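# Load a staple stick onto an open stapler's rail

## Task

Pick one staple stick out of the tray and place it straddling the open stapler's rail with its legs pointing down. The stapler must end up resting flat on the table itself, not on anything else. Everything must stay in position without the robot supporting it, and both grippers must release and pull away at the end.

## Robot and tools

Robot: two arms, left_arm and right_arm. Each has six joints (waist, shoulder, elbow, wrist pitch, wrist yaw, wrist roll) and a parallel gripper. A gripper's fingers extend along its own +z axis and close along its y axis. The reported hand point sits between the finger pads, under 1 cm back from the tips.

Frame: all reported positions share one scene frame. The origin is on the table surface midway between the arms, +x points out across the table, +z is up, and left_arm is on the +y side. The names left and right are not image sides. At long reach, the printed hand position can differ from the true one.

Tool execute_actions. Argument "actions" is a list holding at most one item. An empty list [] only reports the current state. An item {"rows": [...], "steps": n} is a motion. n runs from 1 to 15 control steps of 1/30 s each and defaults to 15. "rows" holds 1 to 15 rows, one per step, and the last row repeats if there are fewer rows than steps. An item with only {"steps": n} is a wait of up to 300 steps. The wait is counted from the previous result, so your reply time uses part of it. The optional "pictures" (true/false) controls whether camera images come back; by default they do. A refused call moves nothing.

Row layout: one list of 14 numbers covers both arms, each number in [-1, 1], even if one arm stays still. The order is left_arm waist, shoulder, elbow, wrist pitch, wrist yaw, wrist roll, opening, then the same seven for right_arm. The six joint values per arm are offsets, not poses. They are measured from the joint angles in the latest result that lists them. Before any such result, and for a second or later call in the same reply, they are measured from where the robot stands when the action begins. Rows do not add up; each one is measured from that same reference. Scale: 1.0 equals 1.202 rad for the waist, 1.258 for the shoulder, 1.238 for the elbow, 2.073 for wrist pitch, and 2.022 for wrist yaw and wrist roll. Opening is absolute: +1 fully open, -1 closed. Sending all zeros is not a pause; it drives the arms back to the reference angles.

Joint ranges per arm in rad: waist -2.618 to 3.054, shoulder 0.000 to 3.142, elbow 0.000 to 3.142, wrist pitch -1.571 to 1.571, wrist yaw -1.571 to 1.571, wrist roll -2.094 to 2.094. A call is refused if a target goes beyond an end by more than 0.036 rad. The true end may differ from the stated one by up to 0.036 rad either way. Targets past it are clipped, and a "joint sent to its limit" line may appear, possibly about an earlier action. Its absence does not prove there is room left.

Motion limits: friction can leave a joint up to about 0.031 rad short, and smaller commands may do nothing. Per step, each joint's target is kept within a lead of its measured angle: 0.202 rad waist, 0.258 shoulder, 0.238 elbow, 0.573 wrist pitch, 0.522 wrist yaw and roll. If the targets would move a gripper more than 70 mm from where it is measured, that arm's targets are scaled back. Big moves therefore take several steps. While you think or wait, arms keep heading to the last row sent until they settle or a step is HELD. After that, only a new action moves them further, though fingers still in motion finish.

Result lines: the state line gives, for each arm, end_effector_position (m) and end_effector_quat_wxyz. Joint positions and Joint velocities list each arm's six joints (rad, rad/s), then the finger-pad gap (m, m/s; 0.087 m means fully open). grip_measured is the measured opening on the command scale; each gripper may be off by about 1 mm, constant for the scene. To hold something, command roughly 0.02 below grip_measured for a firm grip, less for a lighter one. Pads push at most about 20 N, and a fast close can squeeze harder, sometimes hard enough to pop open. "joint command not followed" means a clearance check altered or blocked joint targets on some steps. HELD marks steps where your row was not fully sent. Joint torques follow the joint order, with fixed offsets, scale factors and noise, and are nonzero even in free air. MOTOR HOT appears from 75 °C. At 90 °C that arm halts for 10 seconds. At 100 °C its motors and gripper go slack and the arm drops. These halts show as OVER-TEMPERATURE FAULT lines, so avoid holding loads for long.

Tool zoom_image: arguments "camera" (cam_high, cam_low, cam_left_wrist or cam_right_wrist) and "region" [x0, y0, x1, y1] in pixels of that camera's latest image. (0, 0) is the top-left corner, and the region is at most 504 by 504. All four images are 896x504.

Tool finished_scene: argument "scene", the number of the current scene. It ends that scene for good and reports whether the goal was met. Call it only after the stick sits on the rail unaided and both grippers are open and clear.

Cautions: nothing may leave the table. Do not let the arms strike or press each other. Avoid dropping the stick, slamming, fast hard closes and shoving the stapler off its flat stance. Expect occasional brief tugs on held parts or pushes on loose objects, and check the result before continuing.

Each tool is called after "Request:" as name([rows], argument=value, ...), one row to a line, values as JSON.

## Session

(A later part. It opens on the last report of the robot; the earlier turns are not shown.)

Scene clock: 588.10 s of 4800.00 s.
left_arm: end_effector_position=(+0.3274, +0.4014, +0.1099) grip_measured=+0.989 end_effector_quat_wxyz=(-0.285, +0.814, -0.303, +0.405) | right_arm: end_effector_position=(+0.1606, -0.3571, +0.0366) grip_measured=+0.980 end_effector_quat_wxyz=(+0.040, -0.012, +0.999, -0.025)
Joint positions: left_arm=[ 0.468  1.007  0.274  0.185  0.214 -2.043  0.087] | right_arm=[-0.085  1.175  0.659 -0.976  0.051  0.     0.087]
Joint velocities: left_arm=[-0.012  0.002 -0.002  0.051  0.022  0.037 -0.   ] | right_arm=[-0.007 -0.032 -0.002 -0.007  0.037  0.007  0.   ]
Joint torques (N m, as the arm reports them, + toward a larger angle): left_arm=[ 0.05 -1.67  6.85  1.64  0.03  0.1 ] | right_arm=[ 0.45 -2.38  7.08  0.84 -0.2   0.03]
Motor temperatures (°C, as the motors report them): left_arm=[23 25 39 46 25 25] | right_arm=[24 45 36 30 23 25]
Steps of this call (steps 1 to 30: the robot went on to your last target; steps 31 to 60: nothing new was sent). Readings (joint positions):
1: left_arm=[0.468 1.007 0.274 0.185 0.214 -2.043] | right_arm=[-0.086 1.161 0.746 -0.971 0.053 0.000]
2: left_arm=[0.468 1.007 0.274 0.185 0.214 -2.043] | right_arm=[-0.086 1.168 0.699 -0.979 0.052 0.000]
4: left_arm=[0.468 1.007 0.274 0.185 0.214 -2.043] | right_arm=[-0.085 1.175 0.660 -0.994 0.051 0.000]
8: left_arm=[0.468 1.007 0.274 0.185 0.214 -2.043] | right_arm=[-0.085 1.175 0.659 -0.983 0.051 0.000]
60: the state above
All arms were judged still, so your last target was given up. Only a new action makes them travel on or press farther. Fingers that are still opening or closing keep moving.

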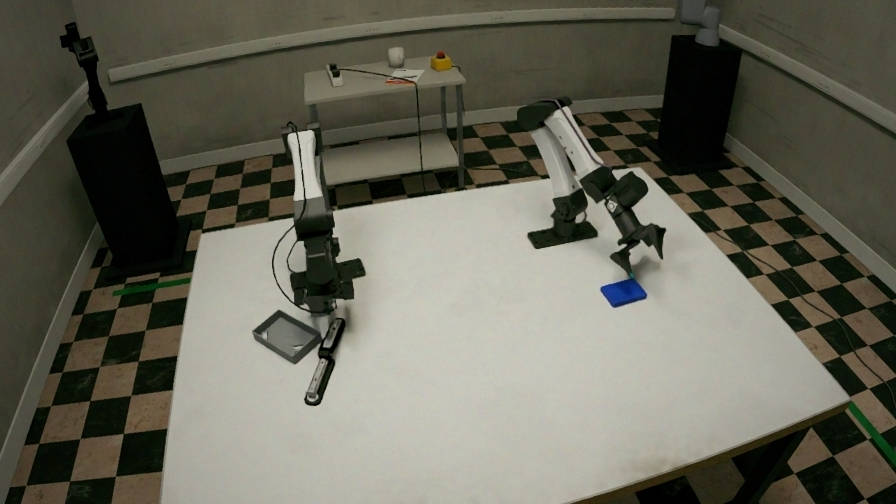

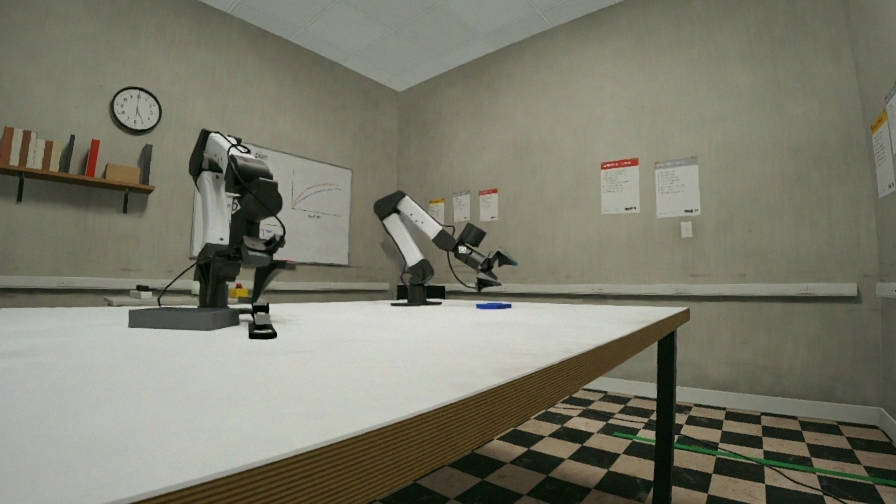

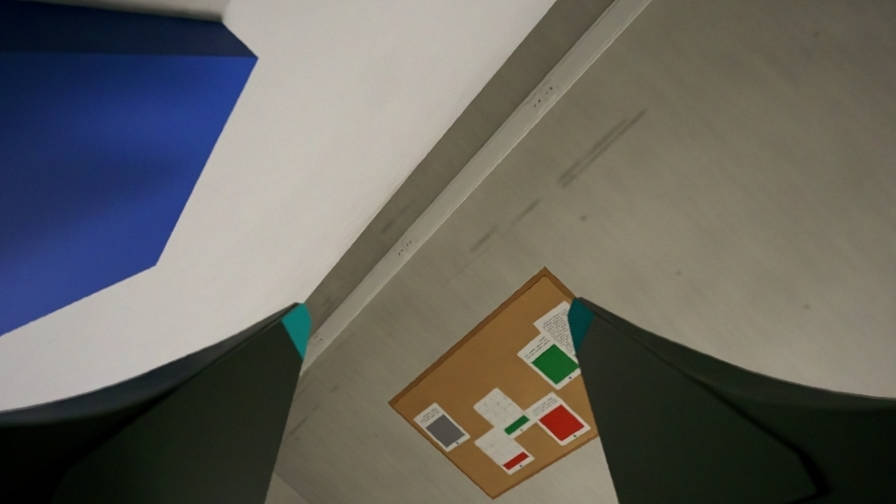

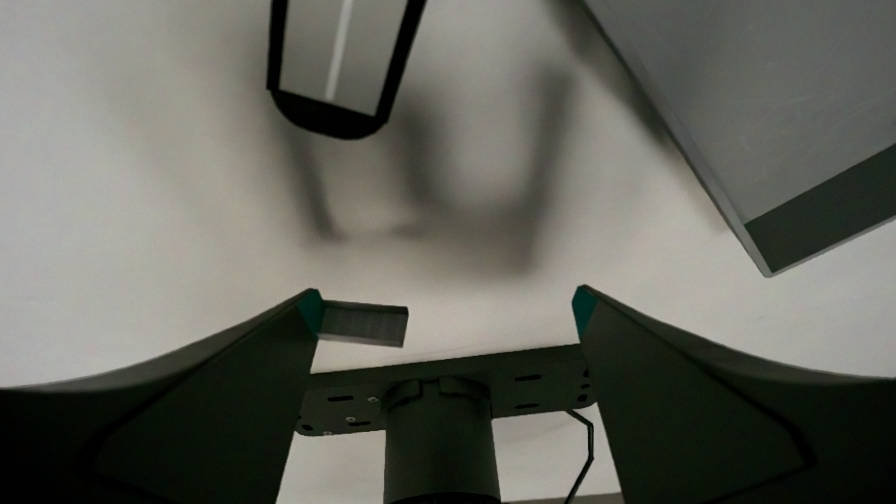

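Request:
execute_actions([
  {"rows": [[0,0,0,0,0,0,1, 0.11,0.12,0.14,-0.04,0,0,1]], "steps": 15},
])

Scene clock: 594.27 s of 4800.00 s.
left_arm: end_effector_position=(+0.3274, +0.4014, +0.1099) grip_measured=+0.989 end_effector_quat_wxyz=(-0.285, +0.814, -0.303, +0.405) | right_arm: end_effector_position=(+0.1815, -0.3366, +0.0527) grip_measured=+0.980 end_effector_quat_wxyz=(+0.015, -0.075, +0.997, -0.025)
Joint positions: left_arm=[ 0.468  1.007  0.274  0.185  0.214 -2.043  0.087] | right_arm=[ 0.04   1.311  0.808 -1.041  0.052  0.001  0.087]
Joint velocities: left_arm=[ 0.002 -0.012 -0.012  0.037 -0.037 -0.007  0.   ] | right_arm=[ 0.002 -0.007 -0.012 -0.11  -0.051 -0.051  0.   ]
Joint torques (N m, as the arm reports them, + toward a larger angle): left_arm=[ 0.06 -1.61  6.79  1.66 -0.01  0.11] | right_arm=[ 0.21 -2.35  8.78  0.36 -0.15  0.01]
Motor temperatures (°C, as the motors report them): left_arm=[23 25 39 46 25 25] | right_arm=[24 42 36 30 23 25]
Steps of this call (steps 1 to 90: nothing new was sent; then 2.67 s passed at rest; steps 91 to 105: all 15 steps of this action). Readings (joint positions):
91: left_arm=[0.468 1.007 0.274 0.185 0.214 -2.043] | right_arm=[-0.066 1.195 0.682 -1.001 0.057 0.001]
92: left_arm=[0.468 1.007 0.274 0.185 0.214 -2.043] | right_arm=[-0.024 1.238 0.726 -1.028 0.057 0.001]
94: left_arm=[0.468 1.007 0.274 0.185 0.214 -2.043] | right_arm=[0.029 1.299 0.790 -1.026 0.054 0.001]
98: left_arm=[0.468 1.007 0.274 0.185 0.214 -2.043] | right_arm=[0.040 1.311 0.808 -1.029 0.052 0.001]
105: the state above

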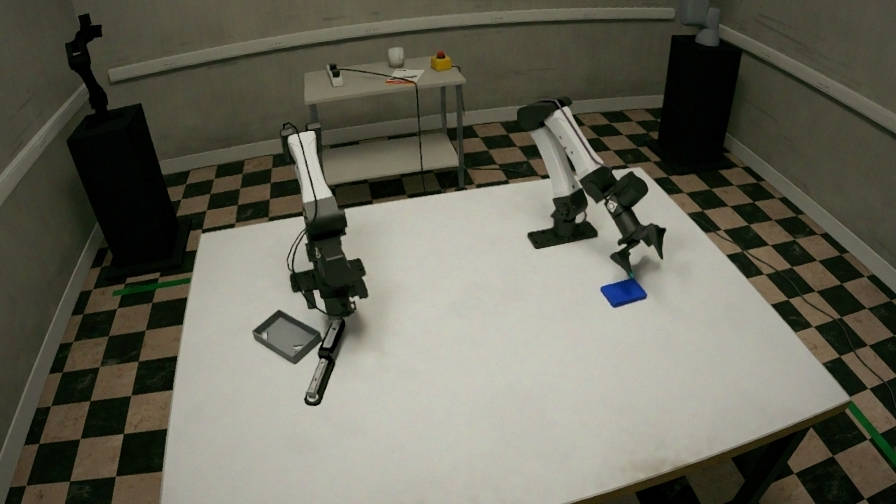

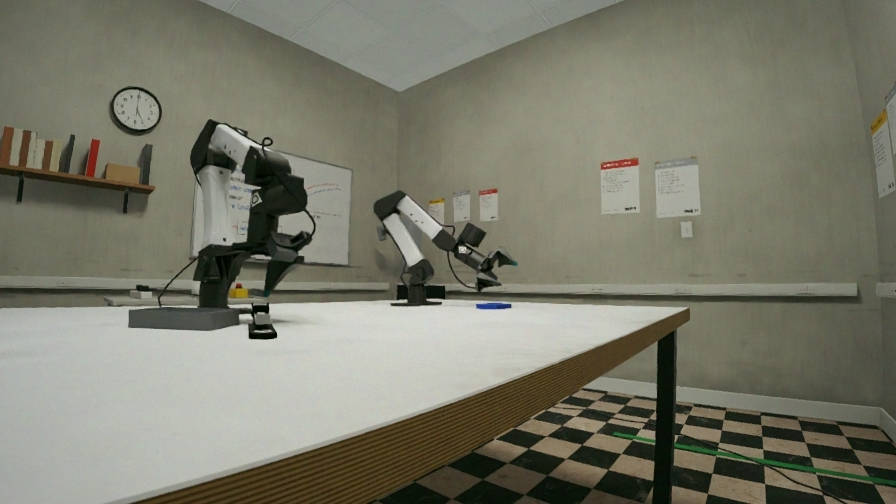

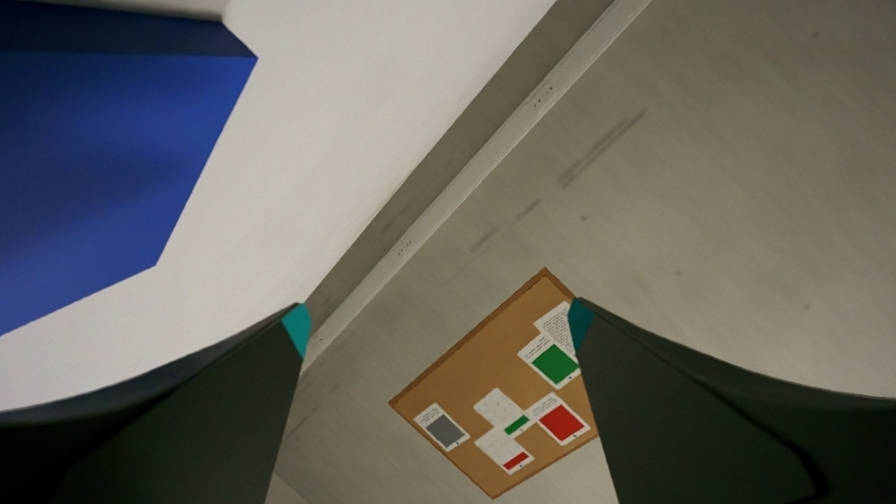

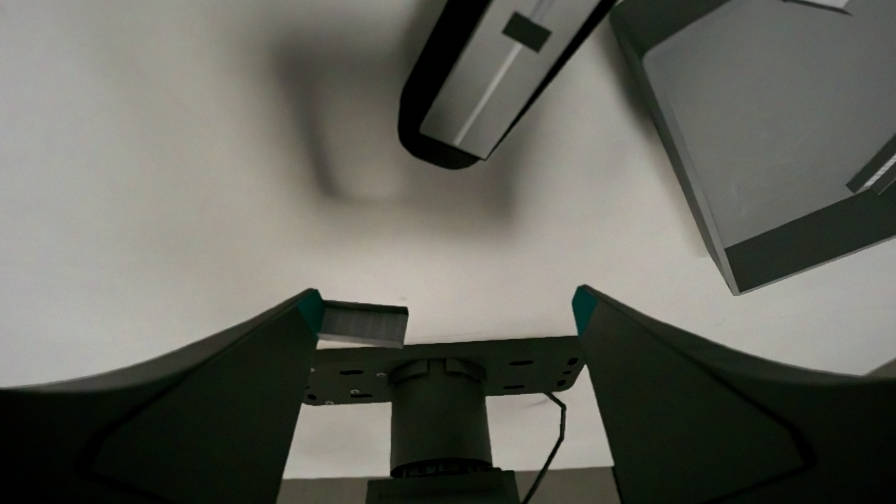

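Request:
execute_actions([
  {"rows": [[0,0,0,0,0,0,1, -0.03,0.05,-0.07,0.07,0,0,0.4]], "steps": 15},
])

Scene clock: 605.70 s of 4800.00 s.
left_arm: end_effector_position=(+0.3274, +0.4014, +0.1099) grip_measured=+0.989 end_effector_quat_wxyz=(-0.285, +0.814, -0.303, +0.405) | right_arm: end_effector_position=(+0.1854, -0.3405, +0.0266) grip_measured=+0.400 end_effector_quat_wxyz=(+0.015, -0.061, +0.998, -0.025)
Joint positions: left_arm=[ 0.468  1.007  0.274  0.185  0.214 -2.043  0.087] | right_arm=[ 0.013  1.363  0.737 -0.919  0.052  0.001  0.061]
Joint velocities: left_arm=[-0.012  0.002 -0.002 -0.037  0.022  0.081  0.   ] | right_arm=[-0.017 -0.002 -0.007 -0.007 -0.081  0.007  0.   ]
Joint torques (N m, as the arm reports them, + toward a larger angle): left_arm=[-0.01 -1.59  6.8   1.66 -0.02  0.08] | right_arm=[-0.97 -2.9   4.97  0.72 -0.12  0.03]
Motor temperatures (°C, as the motors report them): left_arm=[23 25 40 46 25 25] | right_arm=[24 37 37 29 23 25]
Steps of this call (steps 1 to 15: the robot went on to your last target; steps 16 to 90: nothing new was sent; then 7.93 s passed at rest; steps 91 to 105: all 15 steps of this action). Readings (joint positions):
91: left_arm=[0.468 1.007 0.274 0.185 0.214 -2.043] | right_arm=[0.037 1.314 0.799 -1.027 0.052 0.001]
92: left_arm=[0.468 1.007 0.274 0.185 0.214 -2.043] | right_arm=[0.028 1.323 0.784 -0.997 0.052 0.001]
94: left_arm=[0.468 1.007 0.274 0.185 0.214 -2.043] | right_arm=[0.015 1.349 0.755 -0.965 0.052 0.001]
98: left_arm=[0.468 1.007 0.274 0.185 0.214 -2.043] | right_arm=[0.013 1.363 0.737 -0.942 0.052 0.001]
105: the state above

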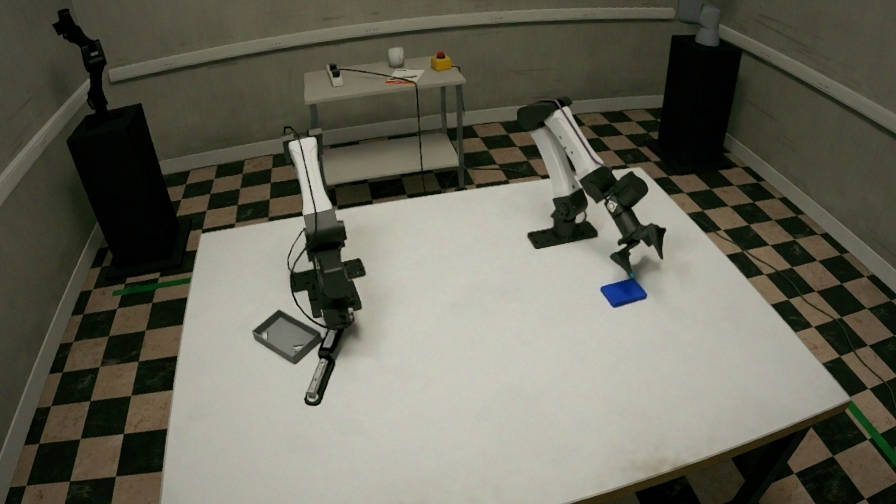

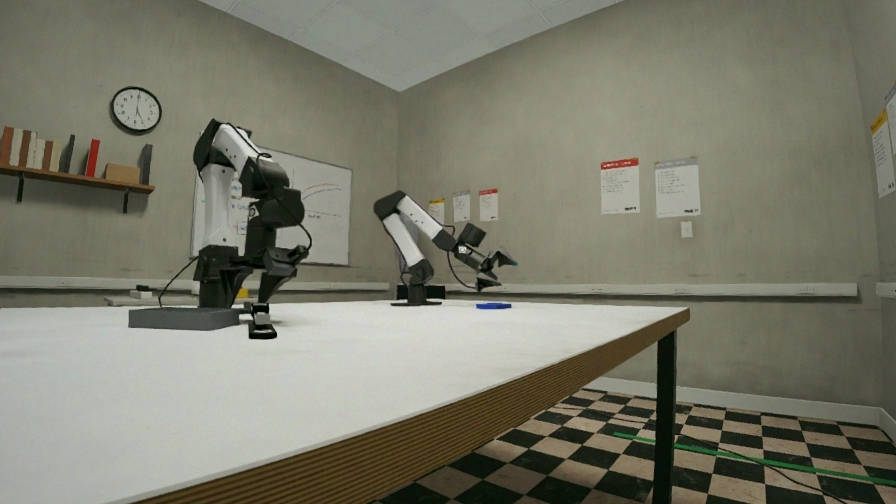

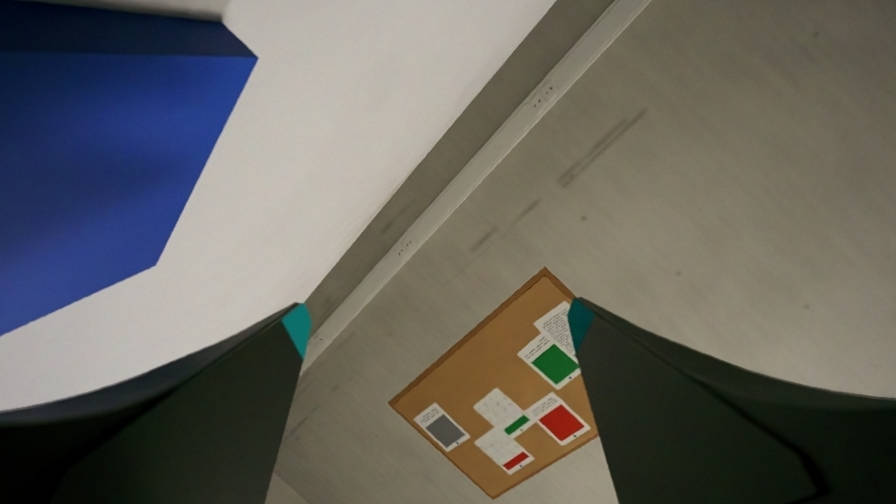

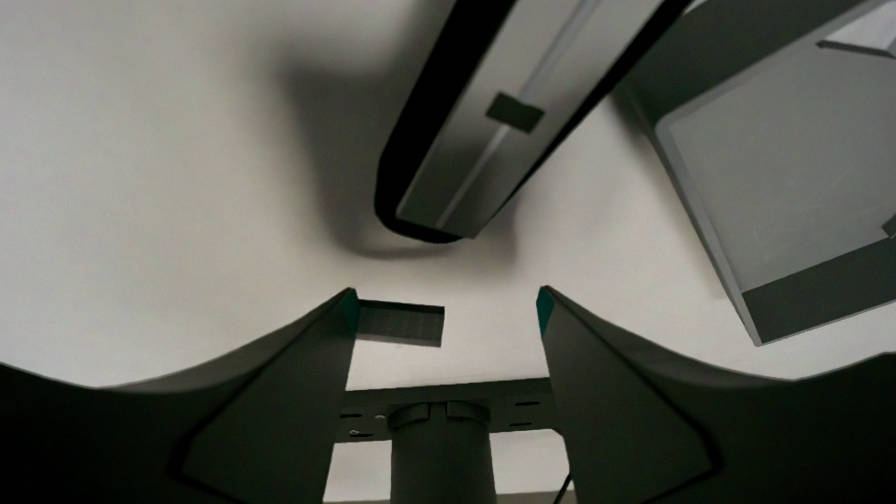

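Request:
execute_actions([
  {"rows": [[0,0,0,0,0,0,1, 0,0.04,0.035,0.007,0,0,0.4],[0,0,0,0,0,0,1, 0,0.06,0.05,0.01,0,0,0.4],[0,0,0,0,0,0,1, 0,0.08,0.06,0.014,0,0,0.4],[0,0,0,0,0,0,1, 0,0.10,0.075,0.018,0,0,0.4],[0,0,0,0,0,0,1, 0,0.12,0.09,0.021,0,0,0.4],[0,0,0,0,0,0,1, 0,0.14,0.10,0.025,0,0,0.4],[0,0,0,0,0,0,1, 0,0.16,0.115,0.028,0,0,0.4],[0,0,0,0,0,0,1, 0,0.18,0.13,0.03,0,0,0.4]], "steps": 15},
])

Scene clock: 613.80 s of 4800.00 s.
left_arm: end_effector_position=(+0.3274, +0.4014, +0.1099) grip_measured=+0.989 end_effector_quat_wxyz=(-0.285, +0.814, -0.303, +0.405) | right_arm: end_effector_position=(+0.2231, -0.3358, +0.0145) grip_measured=+0.400 end_effector_quat_wxyz=(-0.004, -0.061, +0.998, -0.026)
Joint positions: left_arm=[ 0.468  1.007  0.274  0.185  0.214 -2.043  0.087] | right_arm=[ 0.013  1.578  0.868 -0.873  0.052  0.001  0.061]
Joint velocities: left_arm=[ 0.007 -0.002 -0.017 -0.022  0.007 -0.081  0.001] | right_arm=[-0.007 -0.022 -0.002  0.022 -0.037 -0.037 -0.   ]
Joint torques (N m, as the arm reports them, + toward a larger angle): left_arm=[ 0.05 -1.62  6.83  1.67 -0.01  0.11] | right_arm=[-0.29 -4.41  8.77  0.61 -0.13  0.02]
Motor temperatures (°C, as the motors report them): left_arm=[23 25 40 46 25 25] | right_arm=[24 35 36 29 23 25]
Steps of this call (steps 1 to 15: the robot went on to your last target; steps 16 to 90: nothing new was sent; then 4.60 s passed at rest; steps 91 to 105: all 15 steps of this action). Readings (joint positions):
91: left_arm=[0.468 1.007 0.274 0.185 0.214 -2.043] | right_arm=[0.013 1.367 0.739 -0.915 0.052 0.001]
92: left_arm=[0.468 1.007 0.274 0.185 0.214 -2.043] | right_arm=[0.013 1.380 0.747 -0.915 0.052 0.001]
94: left_arm=[0.468 1.007 0.274 0.185 0.214 -2.043] | right_arm=[0.013 1.425 0.774 -0.914 0.052 0.001]
98: left_arm=[0.468 1.007 0.274 0.185 0.214 -2.043] | right_arm=[0.013 1.532 0.840 -0.897 0.052 0.001]
105: the state above

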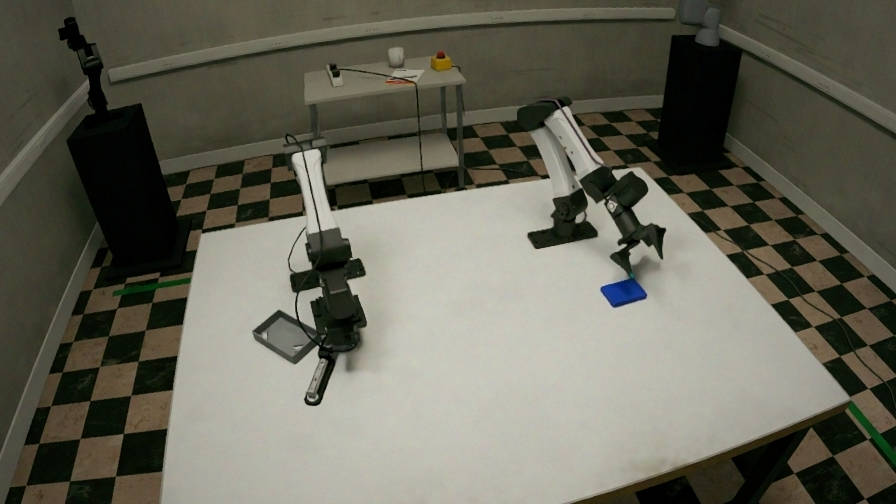

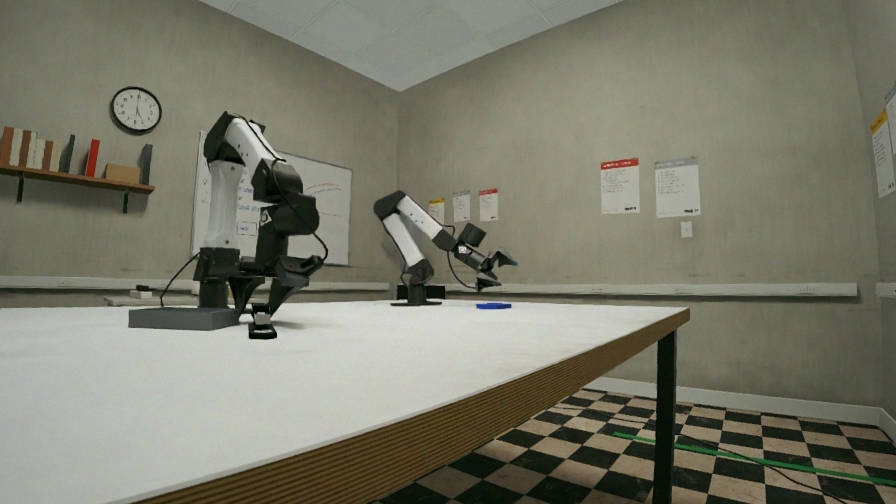

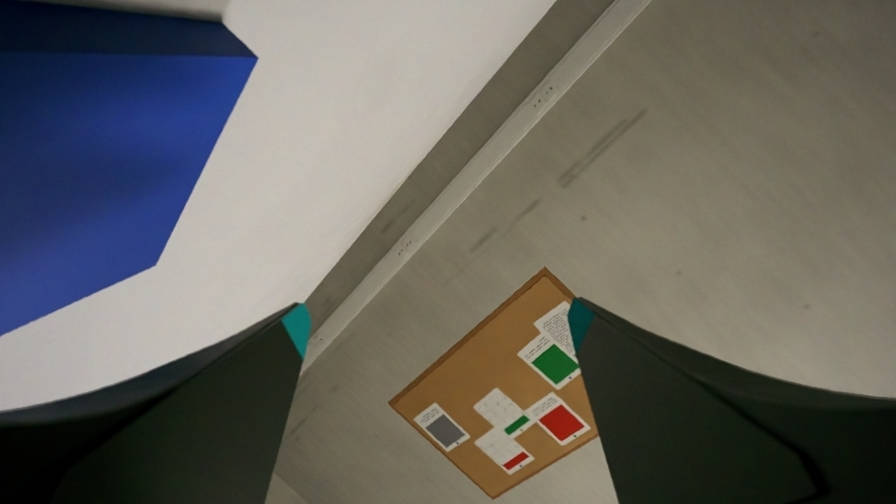

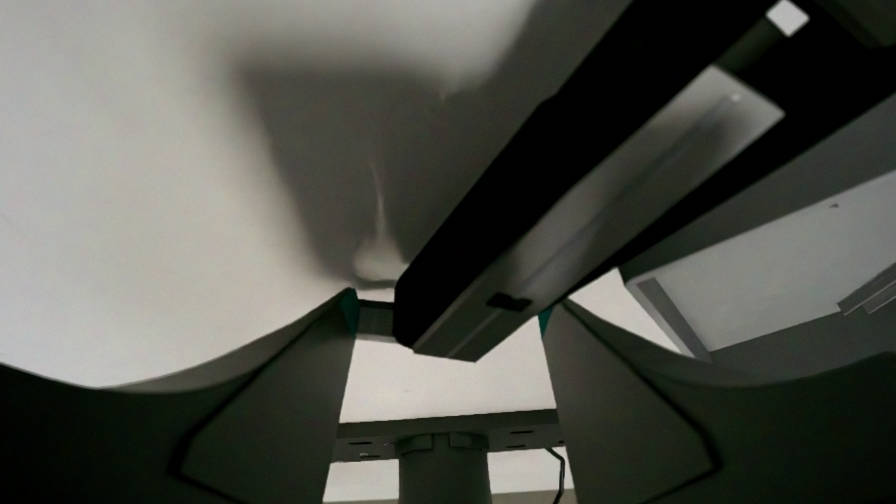

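Request:
execute_actions([
  {"rows": [[0,0,0,0,0,0,1, 0,-0.02,0.03,-0.03,0,0,0.4],[0,0,0,0,0,0,1, 0,-0.03,0.04,-0.045,0,0,0.4],[0,0,0,0,0,0,1, 0,-0.04,0.055,-0.06,0,0,0.4],[0,0,0,0,0,0,1, 0,-0.05,0.07,-0.078,0,0,0.4]], "steps": 15},
])

Scene clock: 620.00 s of 4800.00 s.
left_arm: end_effector_position=(+0.3274, +0.4014, +0.1099) grip_measured=+0.989 end_effector_quat_wxyz=(-0.285, +0.814, -0.303, +0.405) | right_arm: end_effector_position=(+0.2148, -0.3369, +0.0410) grip_measured=+0.400 end_effector_quat_wxyz=(-0.019, -0.062, +0.998, -0.027)
Joint positions: left_arm=[ 0.468  1.007  0.274  0.185  0.214 -2.043  0.087] | right_arm=[ 0.013  1.531  0.93  -1.011  0.052  0.001  0.061]
Joint velocities: left_arm=[-0.007 -0.012 -0.012  0.022 -0.007 -0.007 -0.001] | right_arm=[ 0.002  0.002 -0.007  0.022 -0.037 -0.051 -0.001]
Joint torques (N m, as the arm reports them, + toward a larger angle): left_arm=[ 0.05 -1.63  6.93  1.67  0.01  0.07] | right_arm=[-0.3  -6.36  8.44  0.2  -0.13  0.03]
Motor temperatures (°C, as the motors report them): left_arm=[23 25 40 46 25 25] | right_arm=[24 34 37 29 23 25]
Steps of this call (steps 1 to 15: the robot went on to your last target; steps 16 to 90: nothing new was sent; then 2.70 s passed at rest; steps 91 to 105: all 15 steps of this action). Readings (joint positions):
91: left_arm=[0.468 1.007 0.274 0.185 0.214 -2.043] | right_arm=[0.013 1.578 0.869 -0.876 0.052 0.001]
92: left_arm=[0.468 1.007 0.274 0.185 0.214 -2.043] | right_arm=[0.013 1.577 0.872 -0.890 0.052 0.001]
94: left_arm=[0.468 1.007 0.274 0.185 0.214 -2.043] | right_arm=[0.013 1.566 0.891 -0.932 0.052 0.001]
98: left_arm=[0.468 1.007 0.274 0.185 0.214 -2.043] | right_arm=[0.013 1.534 0.927 -0.981 0.052 0.001]
105: the state above

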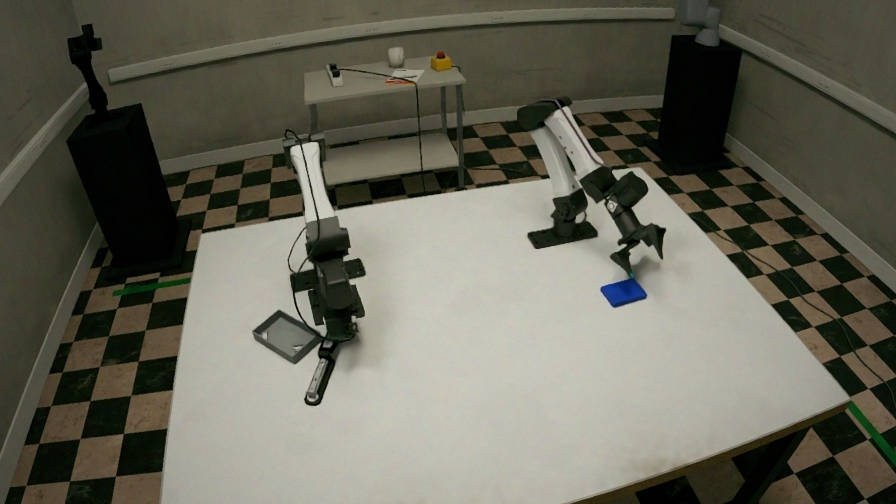

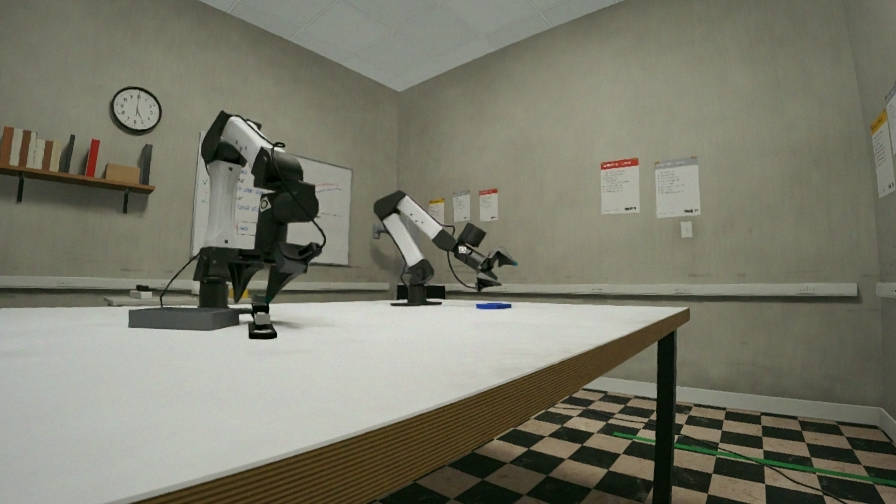

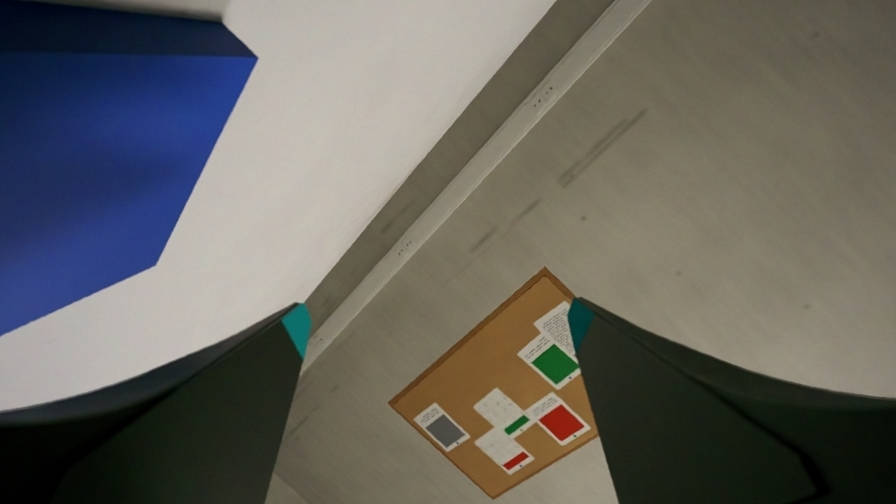

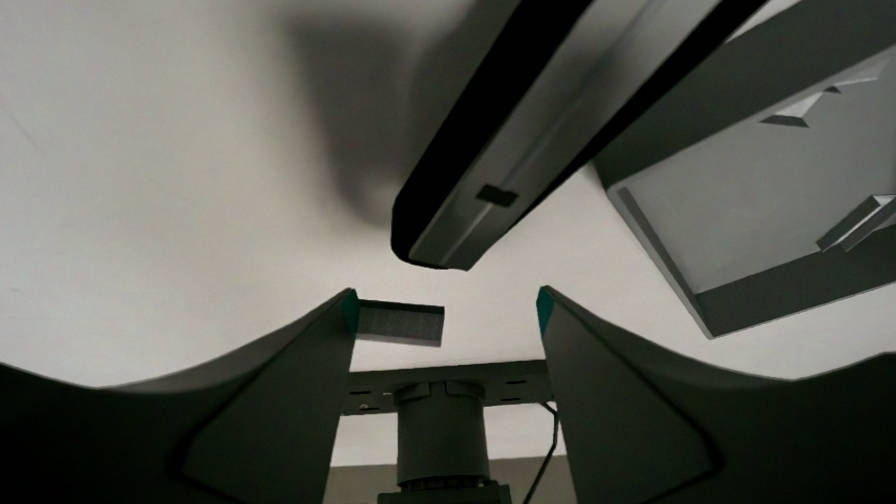

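Request:
execute_actions([
  {"rows": [[0,0,0,0,0,0,1, 0,0.1,0.4,-0.1,0,0,0.4]], "steps": 12},
], pictures=false)

Request:
execute_actions([
  {"rows": [[0,0,0,0,0,0,1, 0.63,0.31,0.4,-0.1,-0.025,0.94,0.4]], "steps": 15},
], pictures=false)

Request:
execute_actions([
  {"steps": 60},
])

Scene clock: 643.57 s of 4800.00 s.
left_arm: end_effector_position=(+0.3274, +0.4014, +0.1099) grip_measured=+0.989 end_effector_quat_wxyz=(-0.285, +0.814, -0.303, +0.405) | right_arm: end_effector_position=(+0.3122, -0.3247, +0.1248) grip_measured=+0.400 end_effector_quat_wxyz=(+0.080, -0.059, +0.995, -0.021)
Joint positions: left_arm=[ 0.468  1.007  0.274  0.185  0.214 -2.043  0.087] | right_arm=[ 0.013  1.653  1.417 -1.177  0.052  0.001  0.061]
Joint velocities: left_arm=[ 0.002  0.012 -0.002 -0.125 -0.051 -0.066  0.   ] | right_arm=[-0.002 -0.007  0.007 -0.256 -0.022  0.051 -0.   ]
Joint torques (N m, as the arm reports them, + toward a larger angle): left_arm=[ 0.02 -1.71  6.87  1.66  0.    0.1 ] | right_arm=[-0.28 -6.56  7.89  0.76 -0.13  0.03]
Motor temperatures (°C, as the motors report them): left_arm=[23 25 40 46 25 25] | right_arm=[24 34 38 29 23 25]
Steps of this call (steps 1 to 15: the robot went on to your last target; steps 16 to 90: nothing new was sent; then 20.17 s passed at rest; steps 91 to 102: all 12 steps of this action). Readings (joint positions):
91: left_arm=[0.468 1.007 0.274 0.185 0.214 -2.043] | right_arm=[0.013 1.550 0.965 -1.064 0.052 0.001]
92: left_arm=[0.468 1.007 0.274 0.185 0.214 -2.043] | right_arm=[0.013 1.589 1.033 -1.120 0.052 0.001]
94: left_arm=[0.468 1.007 0.274 0.185 0.214 -2.043] | right_arm=[0.013 1.647 1.180 -1.156 0.052 0.001]
98: left_arm=[0.468 1.007 0.274 0.185 0.214 -2.043] | right_arm=[0.013 1.659 1.399 -1.161 0.052 0.001]
102: the state above

Scene clock: 644.07 s of 4800.00 s.
left_arm: end_effector_position=(+0.3274, +0.4014, +0.1099) grip_measured=+0.989 end_effector_quat_wxyz=(-0.285, +0.814, -0.303, +0.405) | right_arm: end_effector_position=(+0.2677, -0.0449, +0.1146) grip_measured=+0.400 end_effector_quat_wxyz=(+0.030, +0.138, +0.990, +0.026)
Joint positions: left_arm=[ 0.468  1.007  0.274  0.185  0.214 -2.043  0.087] | right_arm=[ 0.698  2.044  1.872 -1.32   0.018  1.085  0.061]
Joint velocities: left_arm=[ 0.002  0.002  0.007  0.022  0.051 -0.081  0.   ] | right_arm=[ 1.453 -0.002  0.198 -0.183 -0.154  2.908  0.001]
Joint torques (N m, as the arm reports them, + toward a larger angle): left_arm=[ 0.02 -1.57  6.85  1.66  0.    0.09] | right_arm=[-1.64 -9.89  9.26  0.15 -0.09  0.05]
Motor temperatures (°C, as the motors report them): left_arm=[23 25 40 46 25 25] | right_arm=[24 34 38 29 23 25]
Steps of this call (steps 1 to 15: all 15 steps of this action). Readings (joint positions):
1: left_arm=[0.468 1.007 0.274 0.185 0.214 -2.043] | right_arm=[0.029 1.679 1.450 -1.220 0.054 0.062]
2: left_arm=[0.468 1.007 0.274 0.185 0.214 -2.043] | right_arm=[0.062 1.727 1.512 -1.262 0.054 0.137]
4: left_arm=[0.468 1.007 0.274 0.185 0.214 -2.043] | right_arm=[0.151 1.840 1.628 -1.282 0.047 0.273]
8: left_arm=[0.468 1.007 0.274 0.185 0.214 -2.043] | right_arm=[0.336 2.011 1.799 -1.292 0.034 0.547]
15: the state above

Scene clock: 646.07 s of 4800.00 s.
left_arm: end_effector_position=(+0.3274, +0.4014, +0.1099) grip_measured=+0.989 end_effector_quat_wxyz=(-0.285, +0.814, -0.303, +0.405) | right_arm: end_effector_position=(+0.2544, -0.0056, +0.1199) grip_measured=+0.400 end_effector_quat_wxyz=(+0.002, +0.484, +0.875, +0.021)
Joint positions: left_arm=[ 0.468  1.007  0.274  0.185  0.214 -2.043  0.087] | right_arm=[ 0.771  2.044  1.884 -1.369 -0.003  1.894  0.061]
Joint velocities: left_arm=[ 0.002 -0.002  0.012  0.037 -0.022 -0.081  0.001] | right_arm=[-0.002  0.007  0.007  0.007 -0.022  0.081  0.001]
Joint torques (N m, as the arm reports them, + toward a larger angle): left_arm=[-0.08 -1.66  6.96  1.67 -0.02  0.12] | right_arm=[-0.41 -9.77  9.11  0.23 -0.06  0.11]
Motor temperatures (°C, as the motors report them): left_arm=[23 25 40 46 25 25] | right_arm=[24 34 38 29 23 25]
Steps of this call (steps 1 to 45: the robot went on to your last target; steps 46 to 60: nothing new was sent). Readings (joint positions):
1: left_arm=[0.468 1.007 0.274 0.185 0.214 -2.043] | right_arm=[0.744 2.044 1.877 -1.326 0.013 1.183]
2: left_arm=[0.468 1.007 0.274 0.185 0.214 -2.043] | right_arm=[0.778 2.044 1.881 -1.331 0.006 1.281]
4: left_arm=[0.468 1.007 0.274 0.185 0.214 -2.043] | right_arm=[0.808 2.044 1.884 -1.342 -0.003 1.478]
8: left_arm=[0.468 1.007 0.274 0.185 0.214 -2.043] | right_arm=[0.784 2.044 1.884 -1.360 -0.004 1.725]
60: the state above
All arms were judged still, so your last target was given up. Only a new action makes them travel on or press farther. Fingers that are still opening or closing keep moving.

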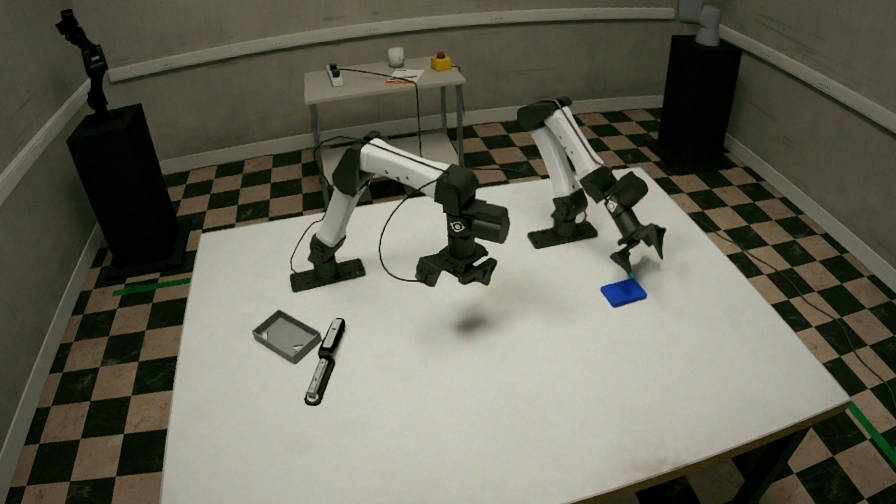

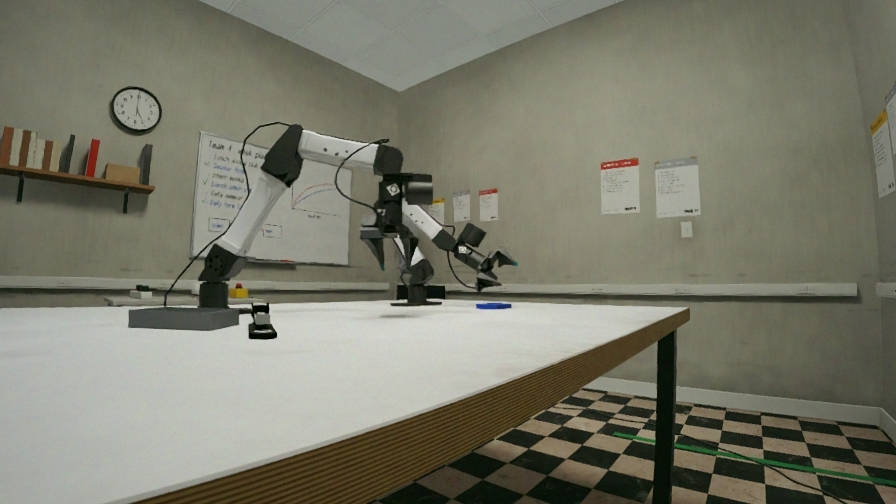

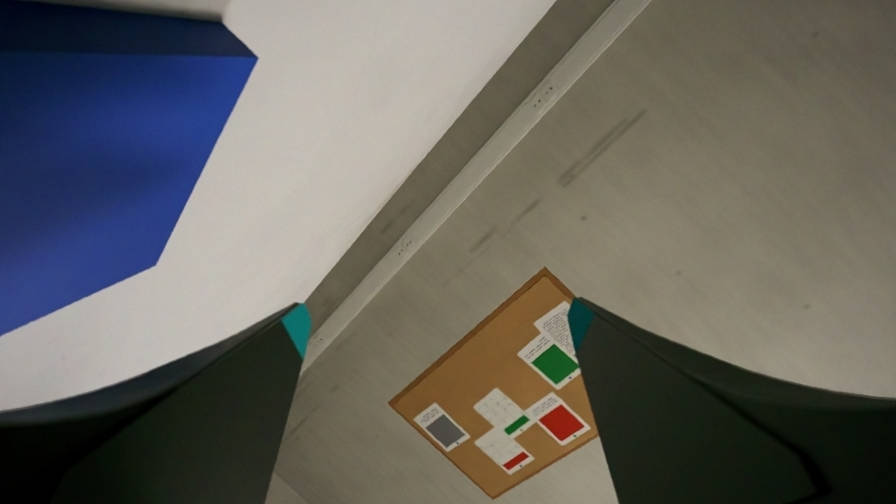

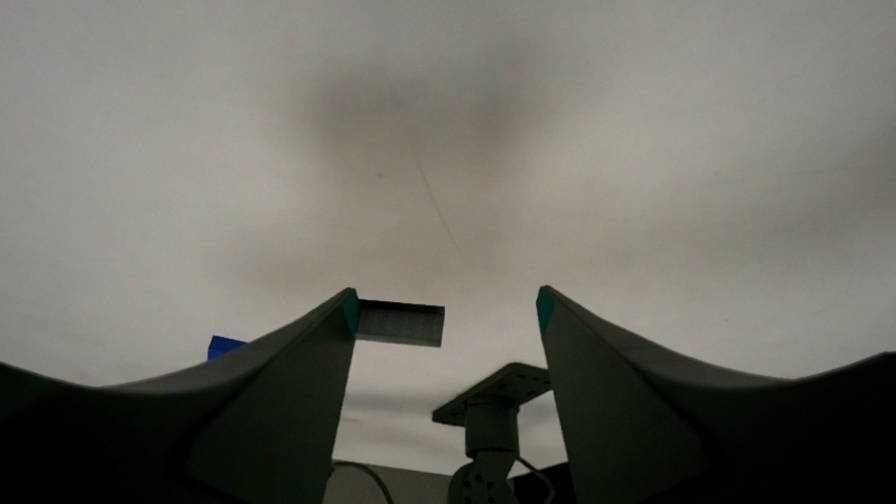

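Request:
execute_actions([
  {"rows": [[-0.96,0.58,-0.13,0.668,-0.106,0.234,-0.3, 0,0,0,0,0,0,0.4]], "steps": 15},
], pictures=false)

Request:
execute_actions([
  {"steps": 75},
])

Scene clock: 659.17 s of 4800.00 s.
left_arm: end_effector_position=(+0.3051, +0.0883, +0.0928) grip_measured=-0.300 end_effector_quat_wxyz=(+0.309, -0.378, +0.657, -0.575) | right_arm: end_effector_position=(+0.2544, -0.0056, +0.1199) grip_measured=+0.400 end_effector_quat_wxyz=(+0.002, +0.484, +0.875, +0.021)
Joint positions: left_arm=[-0.583  1.724  0.138  1.438  0.011 -1.597  0.031] | right_arm=[ 0.771  2.044  1.884 -1.369 -0.003  1.894  0.061]
Joint velocities: left_arm=[-1.946 -0.017  0.012  0.799  0.066  0.095  0.   ] | right_arm=[-0.002  0.012 -0.002  0.007  0.007  0.022 -0.   ]
Joint torques (N m, as the arm reports them, + toward a larger angle): left_arm=[ 1.23 -3.32  1.27  1.79 -0.13  0.2 ] | right_arm=[-0.3  -9.71  6.66  0.4  -0.1   0.02]
Motor temperatures (°C, as the motors report them): left_arm=[23 25 40 46 25 25] | right_arm=[24 37 39 28 23 25]
joint sent to its limit (left arm) — the command would take joint 4 (wrist pitch) past its upper limit, so that joint was sent only as far as its limit.
Steps of this call (steps 1 to 90: nothing new was sent; then 9.60 s passed at rest; steps 91 to 105: all 15 steps of this action). Readings (joint positions):
91: left_arm=[0.433 1.041 0.249 0.277 0.170 -1.975] | right_arm=[0.771 2.044 1.884 -1.369 -0.003 1.894]
92: left_arm=[0.361 1.118 0.220 0.410 0.131 -1.893] | right_arm=[0.771 2.044 1.884 -1.369 -0.003 1.894]
94: left_arm=[0.210 1.300 0.169 0.627 0.086 -1.780] | right_arm=[0.771 2.044 1.884 -1.369 -0.003 1.894]
98: left_arm=[-0.082 1.644 0.138 1.064 0.029 -1.651] | right_arm=[0.771 2.044 1.884 -1.369 -0.003 1.894]
105: the state above

Scene clock: 661.67 s of 4800.00 s.
left_arm: end_effector_position=(+0.2826, +0.0588, +0.1176) grip_measured=-0.300 end_effector_quat_wxyz=(+0.301, -0.323, +0.647, -0.622) | right_arm: end_effector_position=(+0.2544, -0.0056, +0.1199) grip_measured=+0.400 end_effector_quat_wxyz=(+0.002, +0.484, +0.875, +0.021)
Joint positions: left_arm=[-0.684  1.724  0.138  1.54   0.012 -1.583  0.031] | right_arm=[ 0.771  2.044  1.884 -1.369 -0.003  1.894  0.061]
Joint velocities: left_arm=[0.002 0.012 0.002 0.022 0.022 0.037 0.   ] | right_arm=[-0.012 -0.002  0.002 -0.051  0.051 -0.066 -0.   ]
Joint torques (N m, as the arm reports them, + toward a larger angle): left_arm=[-0.16 -3.31  1.31  2.   -0.14  0.25] | right_arm=[-0.3  -9.69  6.67  0.4  -0.1   0.01]
Motor temperatures (°C, as the motors report them): left_arm=[23 25 40 47 25 25] | right_arm=[24 37 39 28 23 25]
joint sent to its limit (left arm) — the command would take joint 4 (wrist pitch) past its upper limit, so that joint was sent only as far as its limit.
Steps of this call (steps 1 to 30: the robot went on to your last target; steps 31 to 75: nothing new was sent). Readings (joint positions):
1: left_arm=[-0.637 1.724 0.138 1.461 0.015 -1.594] | right_arm=[0.771 2.044 1.884 -1.369 -0.003 1.894]
2: left_arm=[-0.668 1.724 0.138 1.480 0.018 -1.591] | right_arm=[0.771 2.044 1.884 -1.369 -0.003 1.894]
4: left_arm=[-0.684 1.724 0.138 1.505 0.018 -1.588] | right_arm=[0.771 2.044 1.884 -1.369 -0.003 1.894]
8: left_arm=[-0.684 1.724 0.138 1.528 0.015 -1.585] | right_arm=[0.771 2.044 1.884 -1.369 -0.003 1.894]
75: the state above
All arms were judged still, so your last target was given up. Only a new action makes them travel on or press farther. Fingers that are still opening or closing keep moving.

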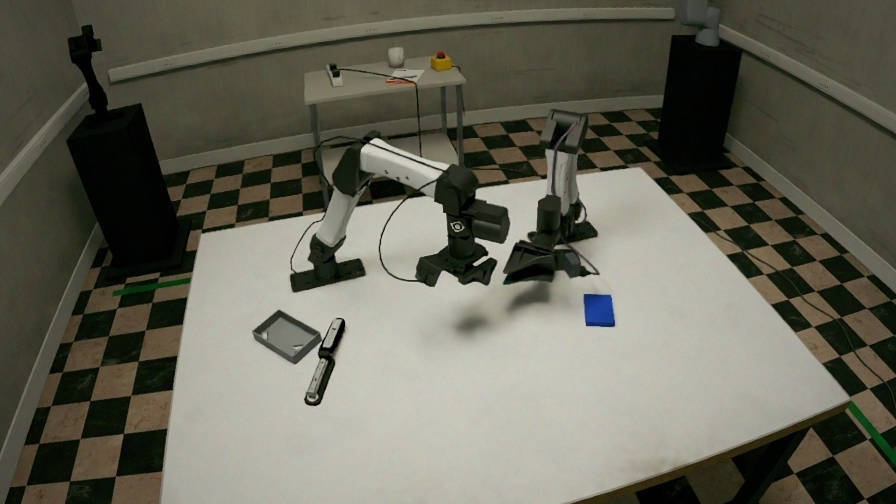

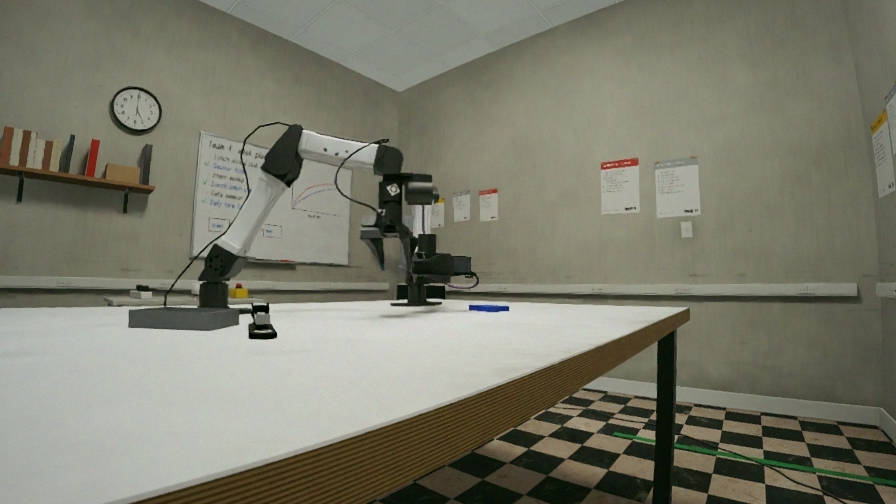

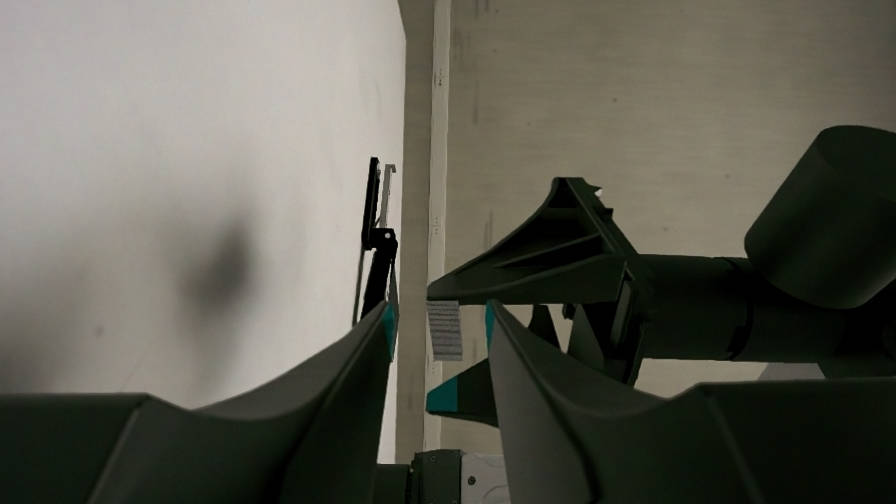

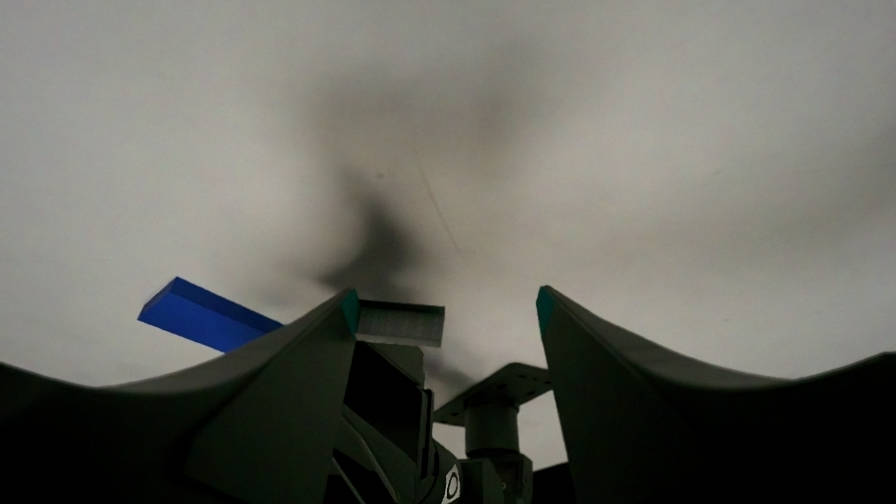

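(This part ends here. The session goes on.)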